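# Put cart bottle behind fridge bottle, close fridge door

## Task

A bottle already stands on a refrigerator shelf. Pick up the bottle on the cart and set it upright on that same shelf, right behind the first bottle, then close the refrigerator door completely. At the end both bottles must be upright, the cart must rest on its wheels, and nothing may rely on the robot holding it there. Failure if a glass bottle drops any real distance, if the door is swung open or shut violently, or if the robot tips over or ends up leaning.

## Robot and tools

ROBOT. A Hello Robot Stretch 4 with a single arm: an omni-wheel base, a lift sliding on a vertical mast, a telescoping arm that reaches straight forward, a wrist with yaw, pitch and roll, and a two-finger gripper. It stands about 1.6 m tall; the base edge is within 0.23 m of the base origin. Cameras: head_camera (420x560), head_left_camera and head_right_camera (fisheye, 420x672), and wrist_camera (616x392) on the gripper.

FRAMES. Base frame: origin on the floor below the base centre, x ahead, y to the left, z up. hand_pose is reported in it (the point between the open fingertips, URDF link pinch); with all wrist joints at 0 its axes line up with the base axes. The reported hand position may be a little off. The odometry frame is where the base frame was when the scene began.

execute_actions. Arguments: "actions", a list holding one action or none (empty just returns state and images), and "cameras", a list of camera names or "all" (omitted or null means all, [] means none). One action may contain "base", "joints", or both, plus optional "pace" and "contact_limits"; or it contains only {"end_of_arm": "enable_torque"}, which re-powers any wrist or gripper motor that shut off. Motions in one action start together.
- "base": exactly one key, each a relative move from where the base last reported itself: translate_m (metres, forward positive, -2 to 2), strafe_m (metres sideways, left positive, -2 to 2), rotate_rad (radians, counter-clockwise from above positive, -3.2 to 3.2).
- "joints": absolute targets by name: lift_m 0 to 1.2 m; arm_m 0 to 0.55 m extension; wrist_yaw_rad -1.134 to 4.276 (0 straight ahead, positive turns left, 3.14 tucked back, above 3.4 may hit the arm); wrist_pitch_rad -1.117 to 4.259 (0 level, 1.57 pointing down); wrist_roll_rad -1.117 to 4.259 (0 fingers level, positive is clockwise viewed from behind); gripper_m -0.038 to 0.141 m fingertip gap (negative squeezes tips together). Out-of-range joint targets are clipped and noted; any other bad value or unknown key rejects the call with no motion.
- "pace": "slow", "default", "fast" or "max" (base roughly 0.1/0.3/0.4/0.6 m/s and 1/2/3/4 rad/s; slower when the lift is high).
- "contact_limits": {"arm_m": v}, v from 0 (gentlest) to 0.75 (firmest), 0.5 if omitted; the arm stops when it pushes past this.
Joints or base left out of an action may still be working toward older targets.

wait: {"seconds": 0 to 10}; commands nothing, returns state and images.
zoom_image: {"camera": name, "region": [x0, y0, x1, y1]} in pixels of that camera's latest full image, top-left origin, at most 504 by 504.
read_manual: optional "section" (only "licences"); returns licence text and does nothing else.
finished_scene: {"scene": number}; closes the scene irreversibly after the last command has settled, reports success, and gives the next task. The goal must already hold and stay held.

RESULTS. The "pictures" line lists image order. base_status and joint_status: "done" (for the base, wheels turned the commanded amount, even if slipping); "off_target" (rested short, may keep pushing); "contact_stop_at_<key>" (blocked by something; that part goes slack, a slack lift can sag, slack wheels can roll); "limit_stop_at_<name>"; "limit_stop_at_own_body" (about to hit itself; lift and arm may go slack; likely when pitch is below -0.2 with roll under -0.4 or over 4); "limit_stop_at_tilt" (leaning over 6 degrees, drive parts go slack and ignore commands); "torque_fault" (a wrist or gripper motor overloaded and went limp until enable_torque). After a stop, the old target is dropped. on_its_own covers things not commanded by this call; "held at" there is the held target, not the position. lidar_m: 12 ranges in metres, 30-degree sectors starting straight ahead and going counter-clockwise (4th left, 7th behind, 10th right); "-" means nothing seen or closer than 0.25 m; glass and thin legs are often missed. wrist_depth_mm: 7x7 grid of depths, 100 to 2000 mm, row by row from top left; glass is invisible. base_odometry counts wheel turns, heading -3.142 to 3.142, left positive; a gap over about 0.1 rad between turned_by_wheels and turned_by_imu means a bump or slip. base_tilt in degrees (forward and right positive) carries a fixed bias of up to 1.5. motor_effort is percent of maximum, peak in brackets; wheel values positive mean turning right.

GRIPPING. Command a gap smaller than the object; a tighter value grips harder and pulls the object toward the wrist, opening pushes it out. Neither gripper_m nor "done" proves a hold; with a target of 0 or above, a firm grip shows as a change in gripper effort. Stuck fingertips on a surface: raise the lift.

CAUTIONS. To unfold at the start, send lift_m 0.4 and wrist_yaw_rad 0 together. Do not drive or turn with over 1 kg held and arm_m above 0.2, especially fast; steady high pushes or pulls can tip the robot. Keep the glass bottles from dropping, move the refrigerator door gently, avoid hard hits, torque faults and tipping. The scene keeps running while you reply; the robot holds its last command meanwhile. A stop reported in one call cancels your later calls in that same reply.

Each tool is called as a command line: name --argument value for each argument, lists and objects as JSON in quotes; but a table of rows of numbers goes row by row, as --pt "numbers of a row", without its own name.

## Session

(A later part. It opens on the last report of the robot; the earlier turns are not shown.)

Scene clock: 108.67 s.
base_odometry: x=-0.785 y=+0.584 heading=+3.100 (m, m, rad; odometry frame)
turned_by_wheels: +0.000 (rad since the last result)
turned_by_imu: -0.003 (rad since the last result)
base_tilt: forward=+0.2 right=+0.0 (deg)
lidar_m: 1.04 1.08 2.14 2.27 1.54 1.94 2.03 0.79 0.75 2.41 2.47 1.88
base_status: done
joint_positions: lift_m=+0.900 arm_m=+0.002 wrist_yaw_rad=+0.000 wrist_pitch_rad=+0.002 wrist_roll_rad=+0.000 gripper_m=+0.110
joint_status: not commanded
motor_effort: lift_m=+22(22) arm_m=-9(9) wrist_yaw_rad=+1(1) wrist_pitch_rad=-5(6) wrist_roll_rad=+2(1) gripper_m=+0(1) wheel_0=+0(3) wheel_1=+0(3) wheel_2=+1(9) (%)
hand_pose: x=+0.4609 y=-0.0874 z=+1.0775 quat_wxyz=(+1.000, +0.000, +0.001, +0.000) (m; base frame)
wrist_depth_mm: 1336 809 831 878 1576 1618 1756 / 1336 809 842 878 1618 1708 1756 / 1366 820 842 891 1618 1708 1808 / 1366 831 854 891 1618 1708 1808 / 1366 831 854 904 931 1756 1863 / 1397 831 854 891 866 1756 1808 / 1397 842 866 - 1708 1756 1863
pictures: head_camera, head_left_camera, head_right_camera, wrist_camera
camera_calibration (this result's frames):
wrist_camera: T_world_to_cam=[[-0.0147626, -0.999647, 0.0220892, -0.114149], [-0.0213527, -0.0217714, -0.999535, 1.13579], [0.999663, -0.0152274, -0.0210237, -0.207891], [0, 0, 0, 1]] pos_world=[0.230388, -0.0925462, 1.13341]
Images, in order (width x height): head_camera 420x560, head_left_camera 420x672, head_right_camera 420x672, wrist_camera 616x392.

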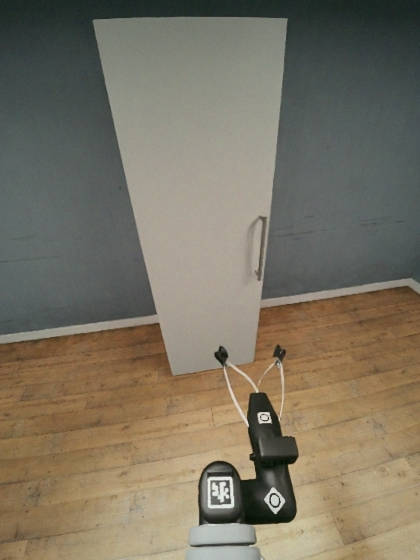

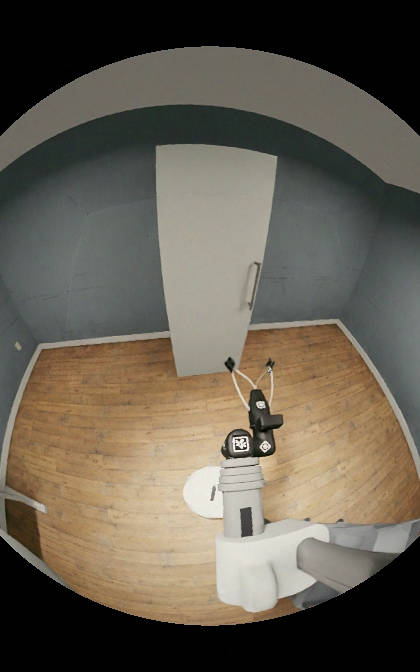

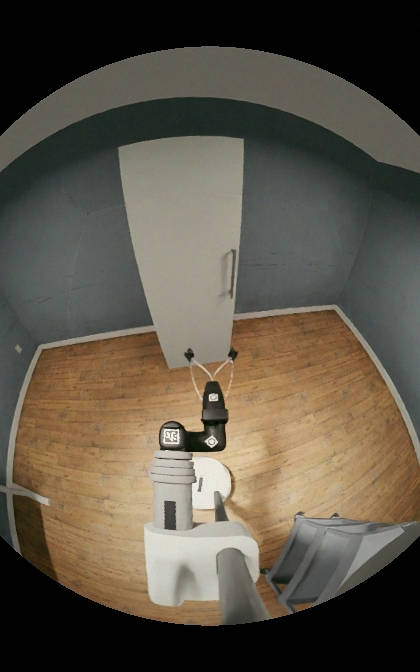

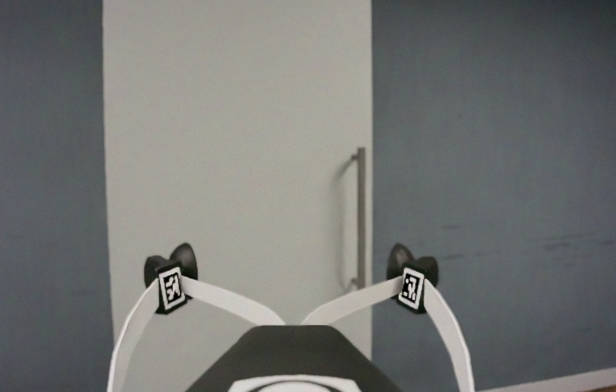

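execute_actions --actions '[{"base":{"rotate_rad":0.13},"joints":{"gripper_m":0.09}}]' --cameras '[]'

execute_actions --actions '[{"base":{"strafe_m":-0.267}}]' --cameras '[]'

execute_actions --actions '[{"base":{"translate_m":0.15},"joints":{"arm_m":0.25}}]' --cameras '["head_camera","wrist_camera"]'

Scene clock: 118.33 s.
base_odometry: x=-0.786 y=+0.584 heading=-3.053 (m, m, rad; odometry frame)
turned_by_wheels: +0.130 (rad since the last result)
turned_by_imu: +0.128 (rad since the last result)
base_tilt: forward=+0.2 right=+0.1 (deg)
lidar_m: 1.03 1.74 2.38 1.52 1.58 2.12 1.07 0.80 0.74 2.42 2.45 1.08
base_status: done
joint_positions: lift_m=+0.900 arm_m=+0.002 wrist_yaw_rad=+0.000 wrist_pitch_rad=+0.002 wrist_roll_rad=+0.000 gripper_m=+0.090
joint_status: all done
motor_effort: lift_m=+22(22) arm_m=-9(8) wrist_yaw_rad=+1(1) wrist_pitch_rad=-5(5) wrist_roll_rad=+1(2) gripper_m=-2(1) wheel_0=-2(3) wheel_1=-1(5) wheel_2=+1(6) (%)
hand_pose: x=+0.4609 y=-0.0874 z=+1.0775 quat_wxyz=(+1.000, +0.000, +0.001, +0.000) (m; base frame)
wrist_depth_mm: 1430 1464 831 842 854 1537 1537 / 1430 1464 842 854 854 1537 1576 / 1464 1464 842 866 866 1537 1576 / 1464 1499 854 866 878 1576 1618 / 1464 1499 854 878 891 1537 1618 / 1464 1499 878 878 891 1618 1618 / 1464 1499 866 - 891 1618 1618
pictures: none
No camera images: the call's "cameras" was empty. Leave "cameras" out to get every camera's image.

Scene clock: 120.53 s.
base_odometry: x=-0.809 y=+0.850 heading=-3.053 (m, m, rad; odometry frame)
turned_by_wheels: +0.000 (rad since the last result)
turned_by_imu: -0.001 (rad since the last result)
base_tilt: forward=+0.2 right=+0.0 (deg)
lidar_m: 1.01 1.09 2.39 1.79 1.85 2.11 0.73 0.56 1.00 2.12 2.22 1.78
base_status: done
joint_positions: lift_m=+0.900 arm_m=+0.002 wrist_yaw_rad=+0.000 wrist_pitch_rad=+0.002 wrist_roll_rad=+0.000 gripper_m=+0.090
joint_status: not commanded
motor_effort: lift_m=+22(22) arm_m=-9(8) wrist_yaw_rad=+1(1) wrist_pitch_rad=-5(6) wrist_roll_rad=+2(1) gripper_m=-2(1) wheel_0=+0(8) wheel_1=+0(9) wheel_2=+1(2) (%)
hand_pose: x=+0.4609 y=-0.0874 z=+1.0775 quat_wxyz=(+1.000, +0.000, +0.001, +0.000) (m; base frame)
wrist_depth_mm: 1118 831 842 842 1499 1537 1537 / 1138 831 842 854 1499 1537 1537 / 1430 842 842 854 1537 1537 1576 / 1430 842 854 866 1576 1618 1576 / 1464 854 866 878 1537 1576 1618 / 1499 854 866 878 1576 1576 1618 / 1464 866 878 - 1576 1618 1661
pictures: none
No camera images: the call's "cameras" was empty. Leave "cameras" out to get every camera's image.

Scene clock: 122.40 s.
base_odometry: x=-0.959 y=+0.837 heading=-3.053 (m, m, rad; odometry frame)
turned_by_wheels: +0.000 (rad since the last result)
turned_by_imu: -0.001 (rad since the last result)
base_tilt: forward=+0.3 right=+0.0 (deg)
lidar_m: 0.87 0.96 2.18 1.82 1.86 2.28 0.87 0.71 2.26 2.17 2.25 1.61
base_status: done
joint_positions: lift_m=+0.900 arm_m=+0.248 wrist_yaw_rad=+0.000 wrist_pitch_rad=+0.002 wrist_roll_rad=+0.000 gripper_m=+0.090
joint_status: all done
motor_effort: lift_m=+21(22) arm_m=+9(9) wrist_yaw_rad=+0(1) wrist_pitch_rad=-6(5) wrist_roll_rad=+2(2) gripper_m=-1(0) wheel_0=+1(4) wheel_1=-1(4) wheel_2=+0(8) (%)
hand_pose: x=+0.7078 y=-0.0874 z=+1.0775 quat_wxyz=(+1.000, +0.000, +0.001, +0.000) (m; base frame)
wrist_depth_mm: 430 436 442 452 1098 1098 1118 / 436 439 445 452 1098 1118 1138 / 442 445 452 455 1118 1118 1138 / 445 449 455 459 1118 1138 1160 / 445 449 455 462 1138 1138 1160 / 449 452 462 410 1160 1138 1160 / 455 459 466 - 1160 1160 1182
pictures: head_camera, wrist_camera
camera_calibration (this result's frames):
wrist_camera: T_world_to_cam=[[-0.0145917, -0.99965, 0.0220791, -0.110564], [-0.02126, -0.0217662, -0.999537, 1.14102], [0.999667, -0.0150544, -0.0209349, -0.454801], [0, 0, 0, 1]] pos_world=[0.477295, -0.0925367, 1.13342]
Images, in order (width x height): head_camera 420x560, wrist_camera 616x392.

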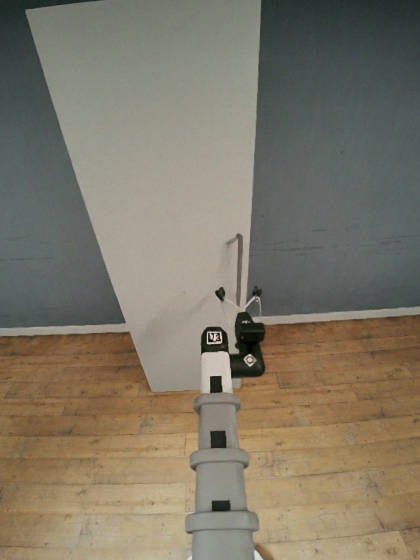

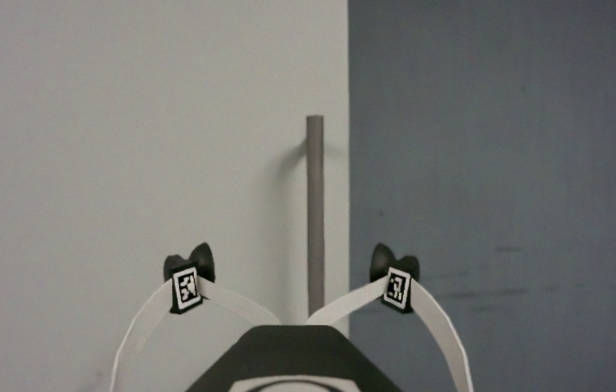

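execute_actions --actions '[{"base":{"strafe_m":-0.018},"joints":{"arm_m":0.41},"contact_limits":{"arm_m":0.25}}]' --cameras '["wrist_camera"]'

execute_actions --actions '[{"joints":{"gripper_m":-0.015}}]' --cameras '["wrist_camera"]'

Scene clock: 128.83 s.
base_odometry: x=-0.960 y=+0.855 heading=-3.053 (m, m, rad; odometry frame)
turned_by_wheels: +0.000 (rad since the last result)
turned_by_imu: -0.001 (rad since the last result)
base_tilt: forward=+0.3 right=-0.1 (deg)
lidar_m: 0.88 0.96 2.19 1.84 1.87 2.28 0.83 0.69 2.25 2.14 2.21 1.62
base_status: done
joint_positions: lift_m=+0.900 arm_m=+0.408 wrist_yaw_rad=+0.000 wrist_pitch_rad=+0.002 wrist_roll_rad=+0.000 gripper_m=+0.090
joint_status: all done
motor_effort: lift_m=+22(22) arm_m=+9(9) wrist_yaw_rad=+0(1) wrist_pitch_rad=-5(5) wrist_roll_rad=+1(1) gripper_m=+0(2) wheel_0=+0(7) wheel_1=+0(7) wheel_2=-1(1) (%)
contact_limits: arm_m 0.25
hand_pose: x=+0.8678 y=-0.0874 z=+1.0775 quat_wxyz=(+1.000, +0.000, +0.001, +0.000) (m; base frame)
wrist_depth_mm: 279 283 287 290 931 946 960 / 281 285 290 291 931 946 960 / 283 289 291 296 946 960 960 / 286 290 294 297 946 976 976 / 289 291 297 300 960 976 991 / 291 294 298 238 960 991 991 / 294 297 300 - 991 1008 991
pictures: wrist_camera
camera_calibration (this result's frames):
wrist_camera: T_world_to_cam=[[-0.014659, -0.999649, 0.0220787, -0.10819], [-0.0212494, -0.0217646, -0.999537, 1.14442], [0.999667, -0.0151214, -0.0209229, -0.614757], [0, 0, 0, 1]] pos_world=[0.637284, -0.0925406, 1.13342]
Images, in order (width x height): wrist_camera 616x392.

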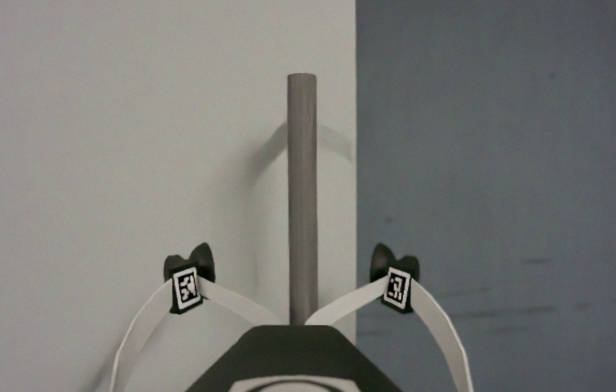

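Scene clock: 130.63 s.
base_odometry: x=-0.960 y=+0.855 heading=-3.053 (m, m, rad; odometry frame)
turned_by_wheels: +0.000 (rad since the last result)
turned_by_imu: +0.000 (rad since the last result)
base_tilt: forward=+0.2 right=+0.0 (deg)
lidar_m: 0.86 0.93 2.16 1.81 1.88 2.25 0.84 0.67 2.23 2.12 2.23 1.62
base_status: not commanded
joint_positions: lift_m=+0.900 arm_m=+0.408 wrist_yaw_rad=-0.001 wrist_pitch_rad=+0.002 wrist_roll_rad=+0.000 gripper_m=-0.015
joint_status: all done
motor_effort: lift_m=+21(21) arm_m=+9(9) wrist_yaw_rad=+4(16) wrist_pitch_rad=-5(6) wrist_roll_rad=+2(1) gripper_m=-8(12) wheel_0=+3(2) wheel_1=+0(2) wheel_2=-2(4) (%)
hand_pose: x=+0.8678 y=-0.0878 z=+1.0776 quat_wxyz=(+1.000, +0.000, +0.001, -0.001) (m; base frame)
wrist_depth_mm: 279 283 286 290 931 946 960 / 282 286 290 293 946 946 960 / 285 289 291 296 946 960 960 / 286 291 296 298 960 960 991 / 290 294 297 236 960 976 991 / 291 296 187 196 185 991 991 / 294 297 300 - 976 1008 1008
pictures: wrist_camera
camera_calibration (this result's frames):
wrist_camera: T_world_to_cam=[[-0.0159291, -0.999629, 0.022078, -0.107453], [-0.0212199, -0.0217378, -0.999538, 1.1444], [0.999648, -0.0163903, -0.0208658, -0.614852], [0, 0, 0, 1]] pos_world=[0.637208, -0.092614, 1.13342]
Images, in order (width x height): wrist_camera 616x392.

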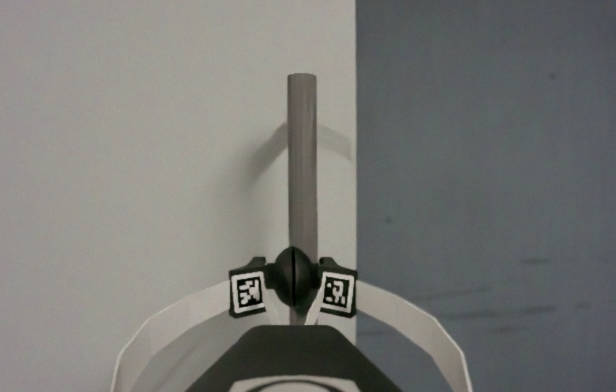

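execute_actions --actions '[{"joints":{"gripper_m":0.06}}]' --cameras '[]'

execute_actions --actions '[{"joints":{"arm_m":0.445},"pace":"slow","contact_limits":{"arm_m":0.25}}]' --cameras '[]'

execute_actions --actions '[{"joints":{"gripper_m":-0.02}}]' --cameras '["wrist_camera"]'

Scene clock: 138.10 s.
base_odometry: x=-0.960 y=+0.855 heading=-3.053 (m, m, rad; odometry frame)
turned_by_wheels: +0.000 (rad since the last result)
turned_by_imu: -0.001 (rad since the last result)
base_tilt: forward=+0.2 right=-0.1 (deg)
lidar_m: 0.86 0.95 2.14 1.85 1.85 2.28 0.82 0.68 2.26 2.14 2.22 1.61
base_status: not commanded
joint_positions: lift_m=+0.900 arm_m=+0.408 wrist_yaw_rad=-0.003 wrist_pitch_rad=+0.002 wrist_roll_rad=+0.000 gripper_m=+0.060
joint_status: all done
motor_effort: lift_m=+22(22) arm_m=+9(9) wrist_yaw_rad=+8(8) wrist_pitch_rad=-5(5) wrist_roll_rad=+3(2) gripper_m=+1(8) wheel_0=+3(3) wheel_1=+1(1) wheel_2=-3(3) (%)
hand_pose: x=+0.8676 y=-0.0882 z=+1.0776 quat_wxyz=(+1.000, +0.000, +0.001, -0.001) (m; base frame)
wrist_depth_mm: 279 285 289 291 931 946 960 / 282 286 290 293 946 946 960 / 285 289 293 296 946 960 976 / 287 293 296 298 960 976 991 / 290 293 297 298 960 991 991 / 291 296 198 192 960 976 1008 / 296 297 301 - 976 1008 1008
pictures: none
No camera images: the call's "cameras" was empty. Leave "cameras" out to get every camera's image.

Scene clock: 139.13 s.
base_odometry: x=-0.960 y=+0.855 heading=-3.054 (m, m, rad; odometry frame)
turned_by_wheels: -0.001 (rad since the last result)
turned_by_imu: -0.001 (rad since the last result)
base_tilt: forward=+0.2 right=+0.0 (deg)
lidar_m: 0.86 0.94 2.18 1.88 1.84 2.27 0.80 0.69 2.23 2.13 2.22 1.62
base_status: not commanded
joint_positions: lift_m=+0.900 arm_m=+0.424 wrist_yaw_rad=-0.014 wrist_pitch_rad=+0.003 wrist_roll_rad=+0.000 gripper_m=+0.060
joint_status: arm_m contact_stop (moved +0.016 of +0.037)
on_its_own: arm_m is slack since a contact_stop (your +0.445 is given up); wrist_yaw_rad is at rest, and its effort (+41) is outside its rest range (-13 to +13)
motor_effort: lift_m=+21(22) arm_m=+0(17) wrist_yaw_rad=+41(42) wrist_pitch_rad=-7(7) wrist_roll_rad=+3(1) gripper_m=+1(0) wheel_0=+0(4) wheel_1=+1(1) wheel_2=-14(14) (%)
contact_limits: arm_m 0.25
hand_pose: x=+0.8825 y=-0.0914 z=+1.0773 quat_wxyz=(+1.000, +0.000, +0.001, -0.007) (m; base frame)
wrist_depth_mm: 265 268 273 279 931 946 960 / 266 271 277 281 931 946 960 / 268 273 278 283 946 946 976 / 273 276 282 286 946 976 976 / 274 278 283 224 960 960 991 / 276 279 189 187 182 991 1008 / 279 281 287 - 976 991 1008
pictures: none
No camera images: the call's "cameras" was empty. Leave "cameras" out to get every camera's image.

not run: a stop came earlier in this reply.

execute_actions --actions '[{"joints":{"arm_m":0.40}}]' --cameras '["wrist_camera","head_camera"]'

Scene clock: 142.57 s.
base_odometry: x=-0.960 y=+0.855 heading=-3.052 (m, m, rad; odometry frame)
turned_by_wheels: +0.002 (rad since the last result)
turned_by_imu: +0.001 (rad since the last result)
base_tilt: forward=+0.2 right=+0.0 (deg)
lidar_m: 0.88 0.96 2.17 1.85 1.87 2.28 0.83 0.69 2.24 2.14 2.21 1.59
base_status: not commanded
joint_positions: lift_m=+0.900 arm_m=+0.401 wrist_yaw_rad=+0.004 wrist_pitch_rad=+0.002 wrist_roll_rad=+0.000 gripper_m=+0.060
joint_status: all done
motor_effort: lift_m=+21(22) arm_m=-7(8) wrist_yaw_rad=-11(40) wrist_pitch_rad=-6(7) wrist_roll_rad=+2(2) gripper_m=-1(0) wheel_0=+7(8) wheel_1=+3(3) wheel_2=+2(14) (%)
hand_pose: x=+0.8610 y=-0.0863 z=+1.0775 quat_wxyz=(+1.000, +0.000, +0.001, +0.002) (m; base frame)
wrist_depth_mm: 287 291 294 297 931 946 960 / 290 293 296 298 946 960 960 / 293 296 298 300 946 960 976 / 296 298 303 303 946 976 976 / 297 300 303 304 976 976 991 / 301 303 200 196 314 991 1008 / 303 306 309 - 976 991 1008
pictures: head_camera, wrist_camera
camera_calibration (this result's frames):
wrist_camera: T_world_to_cam=[[-0.010773, -0.999698, 0.0220819, -0.110522], [-0.0213493, -0.0218482, -0.999533, 1.14432], [0.999714, -0.0112394, -0.0211075, -0.607432], [0, 0, 0, 1]] pos_world=[0.630498, -0.0923148, 1.13341]
Images, in order (width x height): head_camera 420x560, wrist_camera 616x392.

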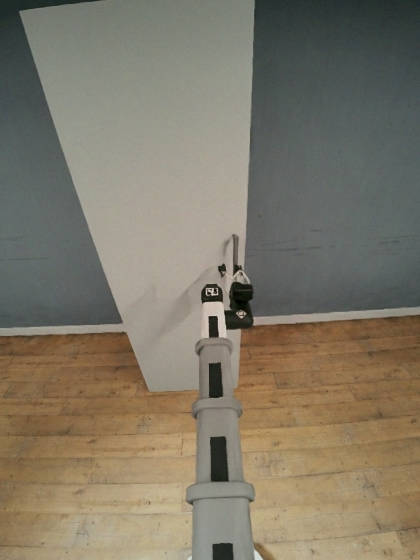

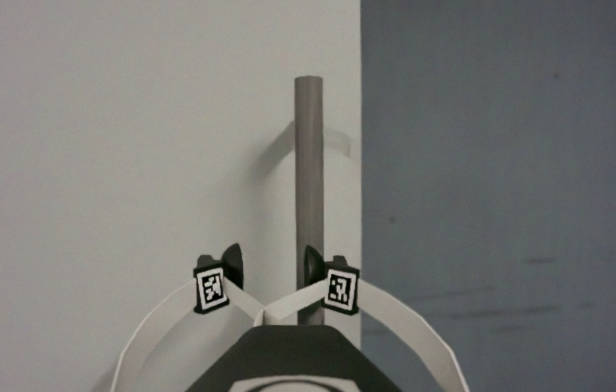

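execute_actions --actions '[{"joints":{"arm_m":0.33,"gripper_m":0.11}}]' --cameras '[]'

execute_actions --actions '[{"base":{"strafe_m":-0.008},"joints":{"arm_m":0.435},"pace":"slow","contact_limits":{"arm_m":0.25}}]' --cameras '["wrist_camera"]'

Scene clock: 149.90 s.
base_odometry: x=-0.960 y=+0.855 heading=-3.053 (m, m, rad; odometry frame)
turned_by_wheels: -0.001 (rad since the last result)
turned_by_imu: -0.002 (rad since the last result)
base_tilt: forward=+0.1 right=+0.0 (deg)
lidar_m: 0.84 0.93 2.19 1.85 1.86 2.29 0.83 0.68 2.25 2.14 2.21 1.58
base_status: not commanded
joint_positions: lift_m=+0.900 arm_m=+0.332 wrist_yaw_rad=+0.000 wrist_pitch_rad=+0.002 wrist_roll_rad=+0.000 gripper_m=+0.110
joint_status: all done
motor_effort: lift_m=+22(22) arm_m=-9(10) wrist_yaw_rad=+1(10) wrist_pitch_rad=-5(6) wrist_roll_rad=+0(3) gripper_m=+0(4) wheel_0=+1(7) wheel_1=+0(3) wheel_2=-1(2) (%)
hand_pose: x=+0.7910 y=-0.0874 z=+1.0775 quat_wxyz=(+1.000, +0.000, +0.001, +0.000) (m; base frame)
wrist_depth_mm: 351 359 362 366 1008 1025 1042 / 355 359 364 370 1008 1025 1042 / 359 362 368 373 1025 1042 1042 / 359 366 373 375 1025 1042 1060 / 366 368 375 379 1042 1060 1078 / 368 370 377 317 1042 1078 1078 / 370 375 377 - 1060 1078 1078
pictures: none
No camera images: the call's "cameras" was empty. Leave "cameras" out to get every camera's image.

Scene clock: 152.23 s.
base_odometry: x=-0.961 y=+0.863 heading=-3.053 (m, m, rad; odometry frame)
turned_by_wheels: +0.000 (rad since the last result)
turned_by_imu: -0.001 (rad since the last result)
base_tilt: forward=+0.2 right=+0.0 (deg)
lidar_m: 0.86 0.95 2.15 1.81 1.87 2.27 0.84 0.70 2.25 2.12 2.20 1.59
base_status: done
joint_positions: lift_m=+0.900 arm_m=+0.433 wrist_yaw_rad=+0.000 wrist_pitch_rad=+0.002 wrist_roll_rad=+0.000 gripper_m=+0.110
joint_status: all done
motor_effort: lift_m=+22(22) arm_m=+9(10) wrist_yaw_rad=+0(1) wrist_pitch_rad=-5(6) wrist_roll_rad=+1(0) gripper_m=+0(0) wheel_0=+0(6) wheel_1=-1(2) wheel_2=+0(1) (%)
contact_limits: arm_m 0.25
hand_pose: x=+0.8928 y=-0.0874 z=+1.0775 quat_wxyz=(+1.000, +0.000, +0.001, +0.000) (m; base frame)
wrist_depth_mm: 255 259 263 265 904 917 931 / 258 260 265 267 917 917 931 / 260 264 267 271 931 946 946 / 263 265 270 272 931 931 946 / 264 266 272 274 931 946 960 / 267 270 273 211 931 960 976 / 268 272 276 - 960 960 991
pictures: wrist_camera
camera_calibration (this result's frames):
wrist_camera: T_world_to_cam=[[-0.014672, -0.999649, 0.0220807, -0.107819], [-0.0213857, -0.0217643, -0.999534, 1.14503], [0.999664, -0.0151374, -0.0210589, -0.639564], [0, 0, 0, 1]] pos_world=[0.662254, -0.0925415, 1.13341]
Images, in order (width x height): wrist_camera 616x392.

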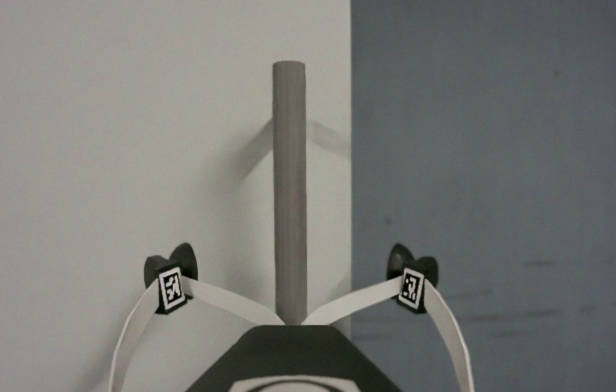

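execute_actions --actions '[{"joints":{"arm_m":0.455},"pace":"slow","contact_limits":{"arm_m":0.25}}]' --cameras '[]'

execute_actions --actions '[{"joints":{"gripper_m":-0.02}}]' --cameras '["wrist_camera"]'

execute_actions --actions '[{"joints":{"arm_m":0.33},"pace":"slow"}]' --cameras '["wrist_camera","head_camera"]'

Scene clock: 159.07 s.
base_odometry: x=-0.961 y=+0.863 heading=-3.053 (m, m, rad; odometry frame)
turned_by_wheels: +0.000 (rad since the last result)
turned_by_imu: -0.001 (rad since the last result)
base_tilt: forward=+0.3 right=+0.0 (deg)
lidar_m: 0.85 0.96 2.17 1.86 1.86 2.25 0.82 0.71 2.22 2.13 2.21 1.61
base_status: not commanded
joint_positions: lift_m=+0.900 arm_m=+0.453 wrist_yaw_rad=+0.000 wrist_pitch_rad=+0.002 wrist_roll_rad=+0.000 gripper_m=+0.110
joint_status: all done
motor_effort: lift_m=+21(22) arm_m=+9(8) wrist_yaw_rad=+1(1) wrist_pitch_rad=-6(6) wrist_roll_rad=+2(2) gripper_m=-1(1) wheel_0=+0(0) wheel_1=-1(1) wheel_2=+0(0) (%)
contact_limits: arm_m 0.25
hand_pose: x=+0.9128 y=-0.0874 z=+1.0775 quat_wxyz=(+1.000, +0.000, +0.001, +0.000) (m; base frame)
wrist_depth_mm: 236 240 243 246 878 904 904 / 238 242 245 248 891 917 917 / 241 244 247 250 891 904 917 / 242 246 250 252 904 917 931 / 245 247 251 254 904 917 946 / 247 249 253 191 917 931 946 / 249 252 254 - 931 946 976
pictures: none
No camera images: the call's "cameras" was empty. Leave "cameras" out to get every camera's image.

Scene clock: 161.30 s.
base_odometry: x=-0.961 y=+0.863 heading=-3.053 (m, m, rad; odometry frame)
turned_by_wheels: +0.000 (rad since the last result)
turned_by_imu: -0.006 (rad since the last result)
base_tilt: forward=+0.2 right=-0.1 (deg)
lidar_m: 0.87 0.95 2.16 1.85 1.86 2.28 0.83 0.68 2.24 2.14 2.18 1.60
base_status: not commanded
joint_positions: lift_m=+0.900 arm_m=+0.455 wrist_yaw_rad=+0.008 wrist_pitch_rad=+0.002 wrist_roll_rad=+0.000 gripper_m=-0.019
joint_status: all done
on_its_own: wrist_yaw_rad is at rest, and its effort (-23) is outside its rest range (-13 to +13)
motor_effort: lift_m=+22(22) arm_m=-1(9) wrist_yaw_rad=-23(30) wrist_pitch_rad=-4(6) wrist_roll_rad=+2(2) gripper_m=-16(17) wheel_0=-4(5) wheel_1=-4(5) wheel_2=+10(10) (%)
hand_pose: x=+0.9153 y=-0.0850 z=+1.0777 quat_wxyz=(+1.000, +0.000, +0.001, +0.004) (m; base frame)
wrist_depth_mm: 233 236 238 241 878 891 904 / 234 237 240 243 878 904 904 / 236 239 243 244 891 904 917 / 237 242 245 247 904 917 931 / 241 244 246 196 917 931 931 / 243 245 187 186 185 931 946 / 244 246 249 - 931 931 960
pictures: wrist_camera
camera_calibration (this result's frames):
wrist_camera: T_world_to_cam=[[-0.00651167, -0.999737, 0.0219878, -0.112508], [-0.0206335, -0.0218493, -0.999548, 1.14505], [0.999766, -0.00696242, -0.0204858, -0.662065], [0, 0, 0, 1]] pos_world=[0.684804, -0.0920696, 1.13344]
Images, in order (width x height): wrist_camera 616x392.

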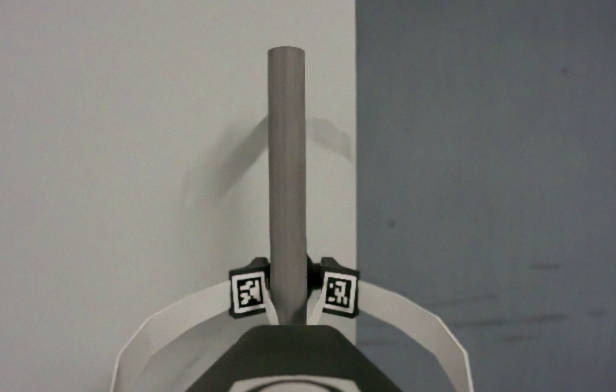

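Scene clock: 162.80 s.
base_odometry: x=-0.961 y=+0.863 heading=-3.053 (m, m, rad; odometry frame)
turned_by_wheels: +0.000 (rad since the last result)
turned_by_imu: -0.007 (rad since the last result)
base_tilt: forward=+0.1 right=+0.0 (deg)
lidar_m: 0.89 0.94 2.14 1.89 1.88 2.25 0.81 0.70 2.24 2.13 2.20 1.61
base_status: not commanded
joint_positions: lift_m=+0.900 arm_m=+0.456 wrist_yaw_rad=+0.007 wrist_pitch_rad=+0.003 wrist_roll_rad=+0.000 gripper_m=-0.020
joint_status: arm_m contact_stop (moved +0.001 of -0.125)
on_its_own: arm_m is slack since a contact_stop (your +0.330 is given up); wrist_yaw_rad is at rest, and its effort (-20) is outside its rest range (-13 to +13)
motor_effort: lift_m=+20(22) arm_m=+1(23) wrist_yaw_rad=-20(74) wrist_pitch_rad=-7(31) wrist_roll_rad=-1(1) gripper_m=-14(24) wheel_0=+1(7) wheel_1=-1(4) wheel_2=+7(28) (%)
hand_pose: x=+0.9161 y=-0.0853 z=+1.0775 quat_wxyz=(+1.000, +0.000, +0.001, +0.004) (m; base frame)
wrist_depth_mm: 231 235 237 240 878 891 904 / 233 236 239 242 891 904 917 / 235 238 242 244 904 904 917 / 236 240 243 247 904 917 931 / 239 242 245 196 917 931 931 / 241 244 187 186 183 931 946 / 244 245 250 - 917 931 946
pictures: head_camera, wrist_camera
camera_calibration (this result's frames):
wrist_camera: T_world_to_cam=[[-0.0073963, -0.999746, 0.0212795, -0.111189], [-0.0218716, -0.0211132, -0.999538, 1.14605], [0.999733, -0.0078583, -0.0217098, -0.661551], [0, 0, 0, 1]] pos_world=[0.685618, -0.0921627, 1.13353]
Images, in order (width x height): head_camera 420x560, wrist_camera 616x392.

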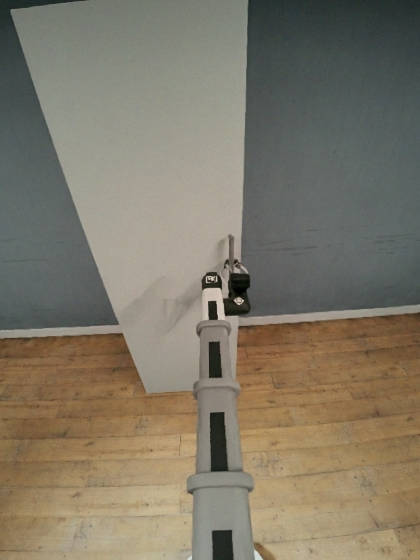

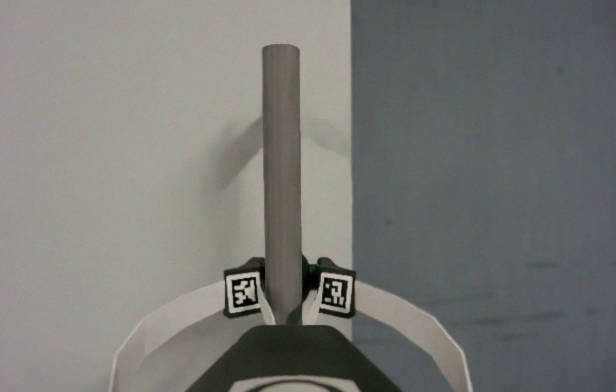

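execute_actions --actions '[{"joints":{"arm_m":0.36},"pace":"slow","contact_limits":{"arm_m":0.7}}]' --cameras '["wrist_camera","head_camera"]'

Scene clock: 167.53 s.
base_odometry: x=-0.961 y=+0.863 heading=-3.054 (m, m, rad; odometry frame)
turned_by_wheels: -0.001 (rad since the last result)
turned_by_imu: +0.050 (rad since the last result)
base_tilt: forward=+0.2 right=+0.0 (deg)
lidar_m: 0.76 0.95 2.28 1.84 1.87 2.23 0.81 0.69 2.21 2.13 2.19 1.60
base_status: not commanded
joint_positions: lift_m=+0.900 arm_m=+0.362 wrist_yaw_rad=-0.005 wrist_pitch_rad=+0.001 wrist_roll_rad=+0.000 gripper_m=-0.020
joint_status: all done
on_its_own: wrist_yaw_rad is at rest, and its effort (+15) is outside its rest range (-13 to +13)
motor_effort: lift_m=+18(22) arm_m=-9(23) wrist_yaw_rad=+15(84) wrist_pitch_rad=-3(56) wrist_roll_rad=+2(3) gripper_m=-11(26) wheel_0=-4(9) wheel_1=-2(16) wheel_2=-5(33) (%)
contact_limits: arm_m 0.7
hand_pose: x=+0.8205 y=-0.0889 z=+1.0780 quat_wxyz=(+1.000, +0.000, +0.001, -0.002) (m; base frame)
wrist_depth_mm: 268 254 242 229 224 991 991 / 271 257 243 228 227 991 1008 / 272 259 246 230 229 991 1008 / 276 262 249 233 231 1008 1025 / 278 264 251 195 233 1025 1025 / 282 267 185 179 186 1025 1025 / 285 266 259 - 1025 1042 1060
pictures: head_camera, wrist_camera
camera_calibration (this result's frames):
wrist_camera: T_world_to_cam=[[-0.0197282, -0.999559, 0.0221741, -0.106288], [-0.0205599, -0.0217682, -0.999552, 1.14333], [0.999594, -0.0201753, -0.0201214, -0.568659], [0, 0, 0, 1]] pos_world=[0.589838, -0.0928261, 1.13373]
Images, in order (width x height): head_camera 420x560, wrist_camera 616x392.

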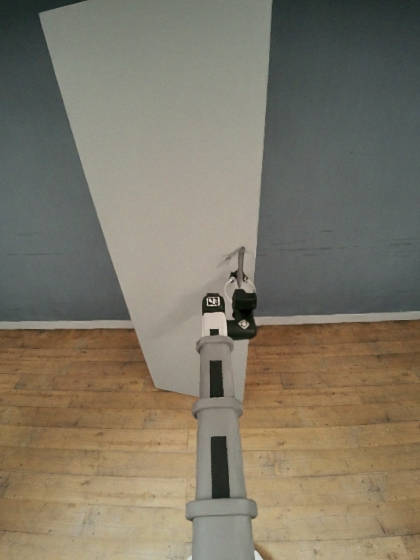

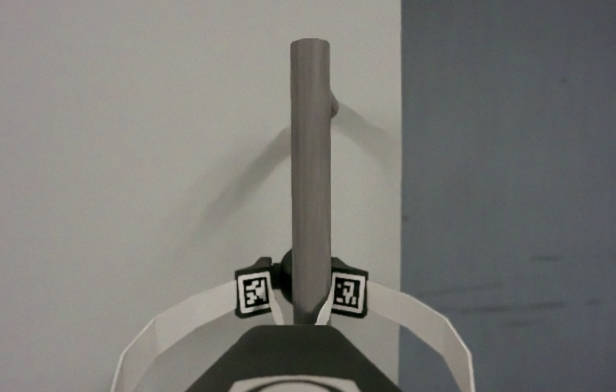

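execute_actions --actions '[{"base":{"strafe_m":0.08},"joints":{"arm_m":0.15,"gripper_m":-0.005},"pace":"slow"}]' --cameras '["head_left_camera","head_camera"]'

Scene clock: 176.37 s.
base_odometry: x=-0.954 y=+0.783 heading=-3.051 (m, m, rad; odometry frame)
turned_by_wheels: +0.003 (rad since the last result)
turned_by_imu: +0.001 (rad since the last result)
base_tilt: forward=+0.3 right=+0.0 (deg)
lidar_m: 0.56 0.91 2.27 1.76 1.82 2.23 0.90 0.73 2.29 2.23 2.18 1.62
base_status: done
joint_positions: lift_m=+0.900 arm_m=+0.153 wrist_yaw_rad=+0.029 wrist_pitch_rad=+0.002 wrist_roll_rad=+0.000 gripper_m=-0.005
joint_status: all done
on_its_own: wrist_yaw_rad is at rest, and its effort (-83) is outside its rest range (-13 to +13)
motor_effort: lift_m=+18(18) arm_m=-15(16) wrist_yaw_rad=-83(83) wrist_pitch_rad=-6(5) wrist_roll_rad=+0(2) gripper_m=-16(17) wheel_0=+14(17) wheel_1=+4(7) wheel_2=+18(18) (%)
hand_pose: x=+0.6146 y=-0.0790 z=+1.0777 quat_wxyz=(+1.000, +0.000, +0.001, +0.015) (m; base frame)
wrist_depth_mm: 525 373 286 234 214 1182 1160 / 530 377 289 224 216 1160 1160 / 544 382 293 232 217 1182 1182 / 554 387 296 235 220 1205 1182 / 569 394 290 225 221 1205 1205 / 917 382 186 190 212 1205 1182 / 931 382 330 - 223 1229 1205
pictures: head_camera, head_left_camera
Images, in order (width x height): head_camera 420x560, head_left_camera 420x672.

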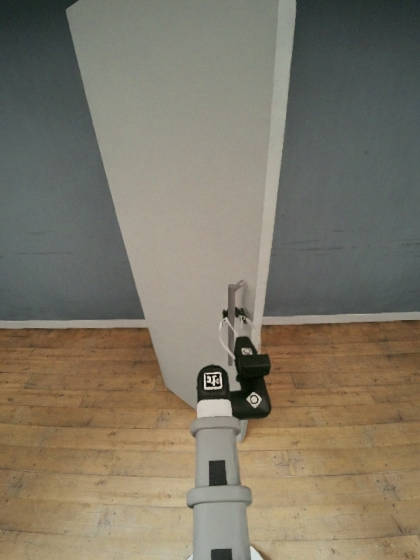

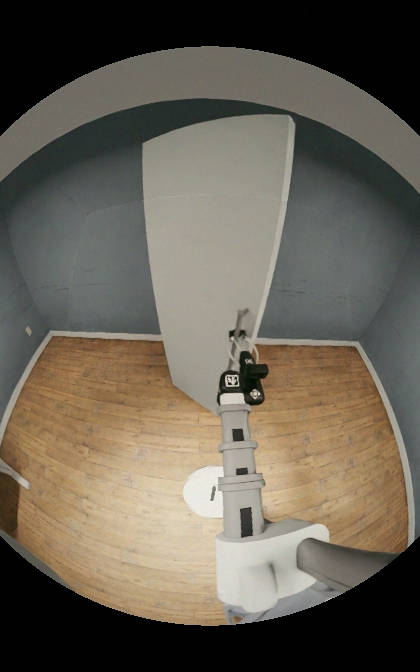

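execute_actions --actions '[{"base":{"strafe_m":0.04},"joints":{"wrist_yaw_rad":0.08},"pace":"slow"}]' --cameras '[]'

execute_actions --actions '[{"base":{"strafe_m":0.07},"joints":{"arm_m":0.03,"wrist_yaw_rad":0.25},"pace":"slow"}]' --cameras '["head_left_camera","head_camera"]'

Scene clock: 183.87 s.
base_odometry: x=-0.951 y=+0.743 heading=-3.052 (m, m, rad; odometry frame)
turned_by_wheels: +0.000 (rad since the last result)
turned_by_imu: -0.002 (rad since the last result)
base_tilt: forward=+0.2 right=-0.2 (deg)
lidar_m: 0.54 0.92 2.28 1.71 1.76 2.23 0.95 0.73 2.34 2.26 2.17 0.64
base_status: done
joint_positions: lift_m=+0.900 arm_m=+0.151 wrist_yaw_rad=+0.078 wrist_pitch_rad=+0.002 wrist_roll_rad=+0.000 gripper_m=-0.005
joint_status: all done
motor_effort: lift_m=+18(18) arm_m=-6(15) wrist_yaw_rad=+4(77) wrist_pitch_rad=-4(6) wrist_roll_rad=+1(1) gripper_m=-5(15) wheel_0=-2(13) wheel_1=-1(7) wheel_2=-2(17) (%)
hand_pose: x=+0.6165 y=-0.0645 z=+1.0779 quat_wxyz=(+0.999, +0.000, +0.001, +0.039) (m; base frame)
wrist_depth_mm: 1229 418 301 230 196 1138 1118 / 1255 421 304 181 197 1160 1160 / 1281 427 307 222 200 1160 1160 / 1281 436 312 224 201 1182 1182 / 1281 442 315 198 202 1182 1182 / 1308 455 186 172 189 1182 1182 / 1308 415 353 - 200 1205 1182
pictures: none
No camera images: the call's "cameras" was empty. Leave "cameras" out to get every camera's image.

Scene clock: 186.37 s.
base_odometry: x=-0.945 y=+0.673 heading=-3.050 (m, m, rad; odometry frame)
turned_by_wheels: +0.002 (rad since the last result)
turned_by_imu: +0.002 (rad since the last result)
base_tilt: forward=+0.3 right=-0.1 (deg)
lidar_m: 0.44 1.65 2.31 1.67 1.68 2.19 0.99 0.79 2.40 2.33 2.19 1.05
base_status: done
joint_positions: lift_m=+0.900 arm_m=+0.033 wrist_yaw_rad=+0.269 wrist_pitch_rad=+0.003 wrist_roll_rad=+0.000 gripper_m=-0.004
joint_status: all done
on_its_own: wrist_yaw_rad is at rest, and its effort (-55) is outside its rest range (-13 to +13)
motor_effort: lift_m=+19(18) arm_m=-18(17) wrist_yaw_rad=-55(55) wrist_pitch_rad=-8(8) wrist_roll_rad=-2(2) gripper_m=-19(17) wheel_0=+7(15) wheel_1=-1(8) wheel_2=+16(15) (%)
hand_pose: x=+0.5056 y=-0.0075 z=+1.0775 quat_wxyz=(+0.991, +0.000, +0.001, +0.134) (m; base frame)
wrist_depth_mm: 1661 1537 1430 312 188 180 634 / 1708 1537 1464 193 190 181 640 / 1708 1576 1464 249 191 182 647 / 1708 1618 1464 252 194 184 647 / 1756 1576 1499 198 195 186 654 / 1756 1618 189 190 177 188 654 / 1808 1618 1576 - 186 190 661
pictures: head_camera, head_left_camera
Images, in order (width x height): head_camera 420x560, head_left_camera 420x672.

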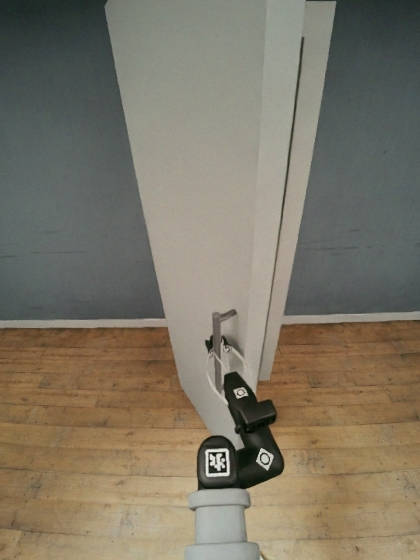

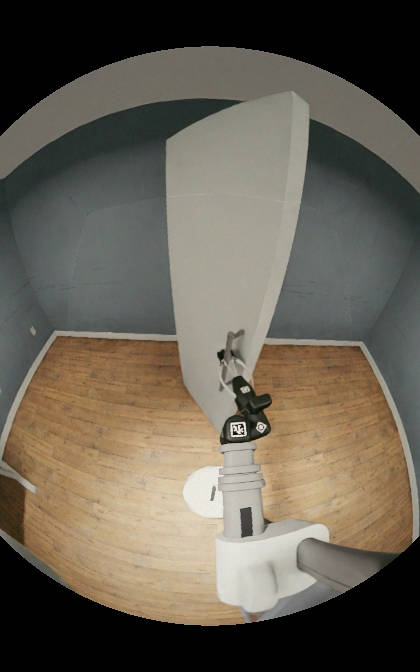

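execute_actions --actions '[{"joints":{"gripper_m":0.07,"wrist_yaw_rad":0.35},"pace":"slow"}]' --cameras '["wrist_camera"]'

execute_actions --actions '[{"base":{"translate_m":-0.2},"pace":"slow"}]' --cameras '["head_left_camera","head_camera"]'

Scene clock: 194.60 s.
base_odometry: x=-0.944 y=+0.673 heading=-3.052 (m, m, rad; odometry frame)
turned_by_wheels: -0.002 (rad since the last result)
turned_by_imu: -0.003 (rad since the last result)
base_tilt: forward=+0.1 right=+0.0 (deg)
lidar_m: 0.45 1.62 2.29 1.62 1.67 2.23 1.03 0.81 2.42 2.35 2.18 0.51
base_status: not commanded
joint_positions: lift_m=+0.900 arm_m=+0.031 wrist_yaw_rad=+0.350 wrist_pitch_rad=+0.002 wrist_roll_rad=+0.000 gripper_m=+0.070
joint_status: all done
motor_effort: lift_m=+18(18) arm_m=-9(19) wrist_yaw_rad=-1(52) wrist_pitch_rad=-5(8) wrist_roll_rad=+1(2) gripper_m=-2(17) wheel_0=+1(6) wheel_1=-1(3) wheel_2=+1(16) (%)
hand_pose: x=+0.5034 y=+0.0169 z=+1.0778 quat_wxyz=(+0.985, +0.000, +0.001, +0.174) (m; base frame)
wrist_depth_mm: 1863 1661 1499 424 240 172 178 / 1863 1661 1499 430 204 174 179 / 1863 1661 1499 433 245 175 181 / 1921 1708 1499 442 247 177 183 / 1863 1661 1537 445 224 179 185 / 1921 1756 1499 404 203 179 187 / 1921 1708 1618 - 236 179 190
pictures: wrist_camera
camera_calibration (this result's frames):
wrist_camera: T_world_to_cam=[[0.329405, -0.943942, 0.0215828, -0.182824], [-0.012765, -0.0273087, -0.999546, 1.135], [0.944103, 0.328979, -0.021045, -0.226549], [0, 0, 0, 1]] pos_world=[0.288597, -0.0670498, 1.13367]
Images, in order (width x height): wrist_camera 616x392.

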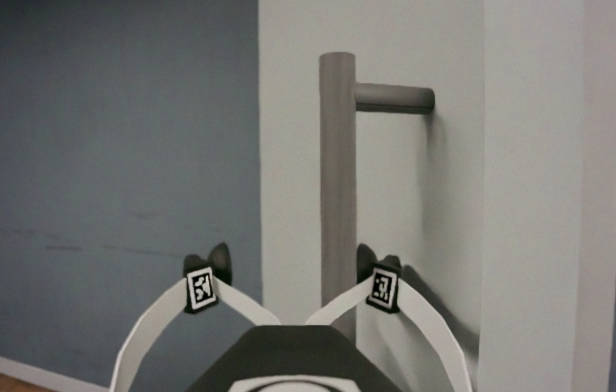

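Scene clock: 197.87 s.
base_odometry: x=-0.745 y=+0.691 heading=-3.052 (m, m, rad; odometry frame)
turned_by_wheels: +0.000 (rad since the last result)
turned_by_imu: +0.000 (rad since the last result)
base_tilt: forward=+0.2 right=-0.1 (deg)
lidar_m: 0.63 1.84 2.46 1.60 1.66 2.02 0.86 0.63 0.65 2.33 2.43 1.24
base_status: done
joint_positions: lift_m=+0.900 arm_m=+0.031 wrist_yaw_rad=+0.350 wrist_pitch_rad=+0.002 wrist_roll_rad=+0.000 gripper_m=+0.070
joint_status: not commanded
motor_effort: lift_m=+18(18) arm_m=-8(8) wrist_yaw_rad=-1(7) wrist_pitch_rad=-5(6) wrist_roll_rad=-1(1) gripper_m=-1(5) wheel_0=-1(4) wheel_1=-2(6) wheel_2=+1(12) (%)
hand_pose: x=+0.5034 y=+0.0169 z=+1.0778 quat_wxyz=(+0.985, +0.000, +0.001, +0.174) (m; base frame)
wrist_depth_mm: - 1863 1708 759 362 1118 788 / - 1921 1756 778 364 976 798 / - 1921 1756 788 368 1060 809 / - 1983 1808 798 373 1138 809 / - 1983 1756 809 359 960 820 / - 1983 1708 699 203 1118 831 / - 1983 1863 - 370 1098 842
pictures: head_camera, head_left_camera
Images, in order (width x height): head_camera 420x560, head_left_camera 420x672.

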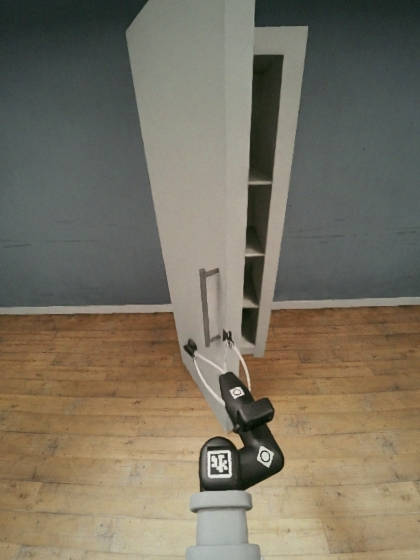

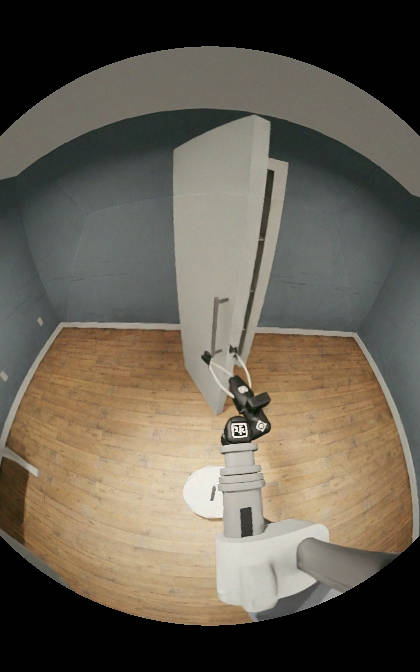

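execute_actions --actions '[{"base":{"translate_m":-0.1},"joints":{"wrist_yaw_rad":3.05,"arm_m":0,"gripper_m":0.03}}]' --cameras '[]'

execute_actions --actions '[{"base":{"strafe_m":-0.36},"joints":{"lift_m":0.5}}]' --cameras '["head_left_camera","head_right_camera"]'

Scene clock: 207.80 s.
base_odometry: x=-0.645 y=+0.700 heading=-3.052 (m, m, rad; odometry frame)
turned_by_wheels: +0.000 (rad since the last result)
turned_by_imu: -0.001 (rad since the last result)
base_tilt: forward=+0.1 right=+0.0 (deg)
lidar_m: 0.73 1.94 2.49 1.58 1.68 1.92 0.78 0.59 0.58 2.33 2.48 1.35
base_status: done
joint_positions: lift_m=+0.900 arm_m=+0.002 wrist_yaw_rad=+3.049 wrist_pitch_rad=+0.002 wrist_roll_rad=+0.000 gripper_m=+0.030
joint_status: all done
motor_effort: lift_m=+19(18) arm_m=-9(7) wrist_yaw_rad=+3(6) wrist_pitch_rad=-5(6) wrist_roll_rad=+2(0) gripper_m=-3(3) wheel_0=-1(4) wheel_1=+0(6) wheel_2=-2(8) (%)
hand_pose: x=-0.1068 y=+0.1136 z=+1.0778 quat_wxyz=(+0.046, -0.001, +0.000, +0.999) (m; base frame)
wrist_depth_mm: 114 141 1983 - - - - / 109 142 1983 - - - - / 117 143 - - - - - / 140 272 - - - - - / 1983 1983 - - - - - / 960 866 194 217 194 - - / 715 1098 - - - - -
pictures: none
No camera images: the call's "cameras" was empty. Leave "cameras" out to get every camera's image.

Scene clock: 210.40 s.
base_odometry: x=-0.678 y=+1.059 heading=-3.052 (m, m, rad; odometry frame)
turned_by_wheels: +0.000 (rad since the last result)
turned_by_imu: -0.003 (rad since the last result)
base_tilt: forward=+0.2 right=+0.0 (deg)
lidar_m: 1.29 0.80 2.72 1.96 2.06 0.93 0.39 0.33 2.05 1.95 2.04 1.91
base_status: done
joint_positions: lift_m=+0.500 arm_m=+0.002 wrist_yaw_rad=+3.050 wrist_pitch_rad=+0.002 wrist_roll_rad=+0.000 gripper_m=+0.030
joint_status: all done
motor_effort: lift_m=+18(20) arm_m=-8(8) wrist_yaw_rad=+2(2) wrist_pitch_rad=-5(5) wrist_roll_rad=+1(2) gripper_m=-3(3) wheel_0=-2(7) wheel_1=+1(9) wheel_2=-1(1) (%)
hand_pose: x=-0.1068 y=+0.1135 z=+0.6778 quat_wxyz=(+0.046, -0.001, +0.000, +0.999) (m; base frame)
wrist_depth_mm: 115 141 1983 - - - - / 109 142 - - - - - / 117 143 691 - - - - / 140 272 - - - - - / 917 1118 1138 1025 - - - / 459 741 194 217 194 - - / 452 480 1160 - 1464 1430 1464
pictures: head_left_camera, head_right_camera
Images, in order (width x height): head_left_camera 420x672, head_right_camera 420x672.

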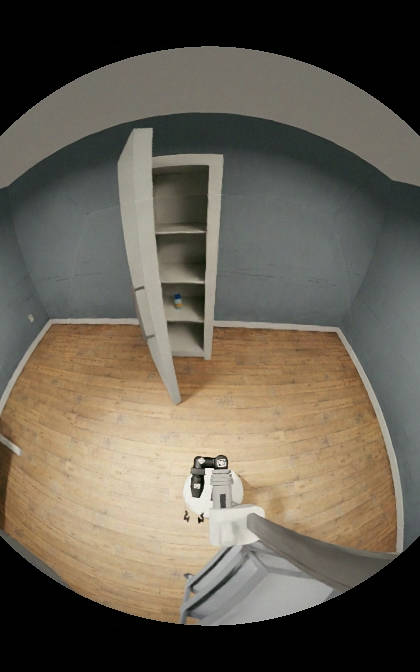

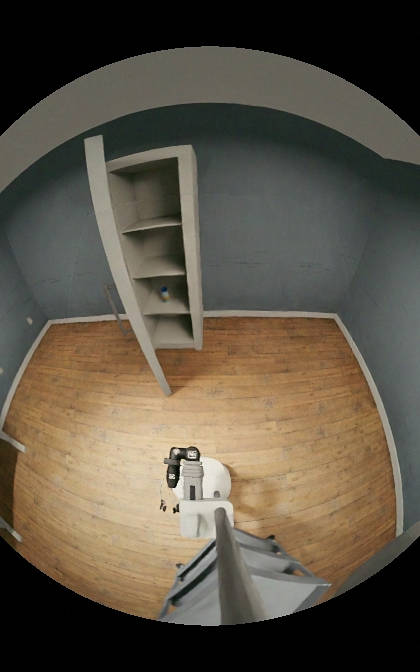

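execute_actions --actions '[{"base":{"translate_m":0.8}}]' --cameras '["head_left_camera"]'

execute_actions --actions '[{"base":{"strafe_m":0.42},"pace":"slow"}]' --cameras '["head_left_camera","head_camera"]'

Scene clock: 222.17 s.
base_odometry: x=-1.475 y=+0.987 heading=-3.052 (m, m, rad; odometry frame)
turned_by_wheels: +0.000 (rad since the last result)
turned_by_imu: -0.004 (rad since the last result)
base_tilt: forward=+0.2 right=-0.1 (deg)
lidar_m: 0.49 0.51 0.31 0.25 2.14 2.78 1.12 1.34 2.08 1.97 1.48 1.04
base_status: done
joint_positions: lift_m=+0.500 arm_m=+0.002 wrist_yaw_rad=+3.050 wrist_pitch_rad=+0.002 wrist_roll_rad=+0.000 gripper_m=+0.030
joint_status: not commanded
motor_effort: lift_m=+18(18) arm_m=-8(8) wrist_yaw_rad=+2(2) wrist_pitch_rad=-5(6) wrist_roll_rad=+2(0) gripper_m=-4(3) wheel_0=+0(2) wheel_1=-1(4) wheel_2=+2(9) (%)
hand_pose: x=-0.1068 y=+0.1135 z=+0.6778 quat_wxyz=(+0.046, -0.001, +0.000, +0.999) (m; base frame)
wrist_depth_mm: 115 141 - - - - - / 109 142 - - - - - / 117 143 1537 - - - - / 140 271 - - - - - / - 1661 1430 - - - - / - 1661 194 217 194 - - / 1499 1366 1308 - 1464 1464 1464
pictures: head_left_camera
Images, in order (width x height): head_left_camera 420x672.

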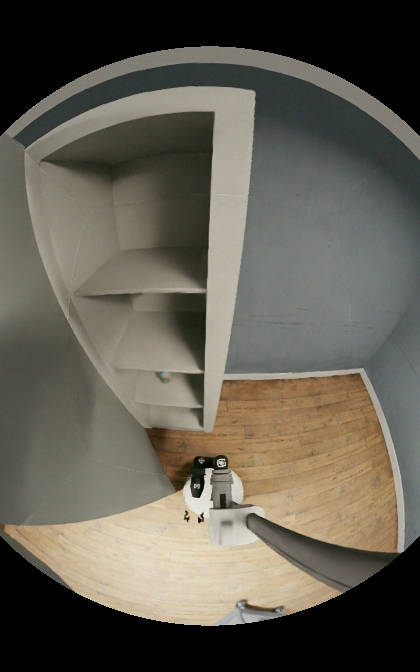

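Scene clock: 227.07 s.
base_odometry: x=-1.437 y=+0.616 heading=-3.027 (m, m, rad; odometry frame)
turned_by_wheels: +0.025 (rad since the last result)
turned_by_imu: +0.003 (rad since the last result)
base_tilt: forward=+0.2 right=+0.0 (deg)
lidar_m: 0.49 0.28 0.25 - - 2.75 1.36 1.22 2.45 2.34 1.48 0.52
base_status: strafe_m contact_stop (by the wheels' count: +0.373 of +0.420)
joint_positions: lift_m=+0.500 arm_m=+0.001 wrist_yaw_rad=+3.050 wrist_pitch_rad=+0.002 wrist_roll_rad=+0.000 gripper_m=+0.030
joint_status: not commanded
on_its_own: the wheels are slack since a contact_stop
motor_effort: lift_m=+20(20) arm_m=-8(9) wrist_yaw_rad=+1(3) wrist_pitch_rad=-5(5) wrist_roll_rad=+0(0) gripper_m=-3(4) wheel_0=+0(34) wheel_1=+0(34) wheel_2=+0(1) (%)
hand_pose: x=-0.1069 y=+0.1135 z=+0.6777 quat_wxyz=(+0.046, -0.001, +0.000, +0.999) (m; base frame)
wrist_depth_mm: 115 141 - - - 186 - / 109 142 - - - 187 147 / 117 143 - - - 189 148 / 141 271 - - - 190 149 / 1397 1863 - - - 190 149 / 1464 1708 194 217 194 190 148 / 1366 1366 1576 - 1464 178 -
pictures: head_camera, head_left_camera
Images, in order (width x height): head_camera 420x560, head_left_camera 420x672.

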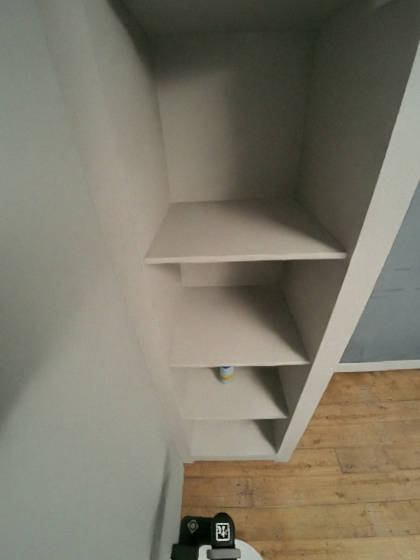

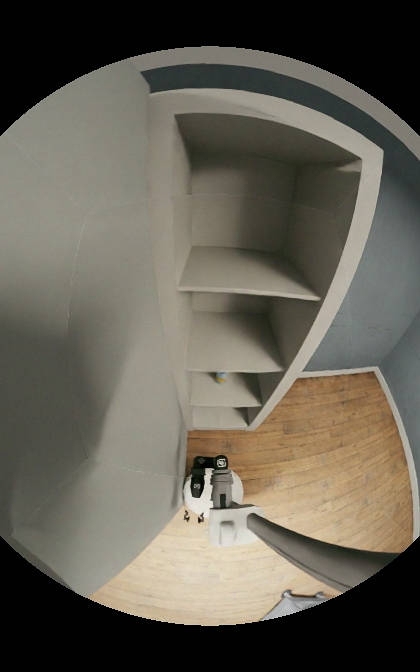

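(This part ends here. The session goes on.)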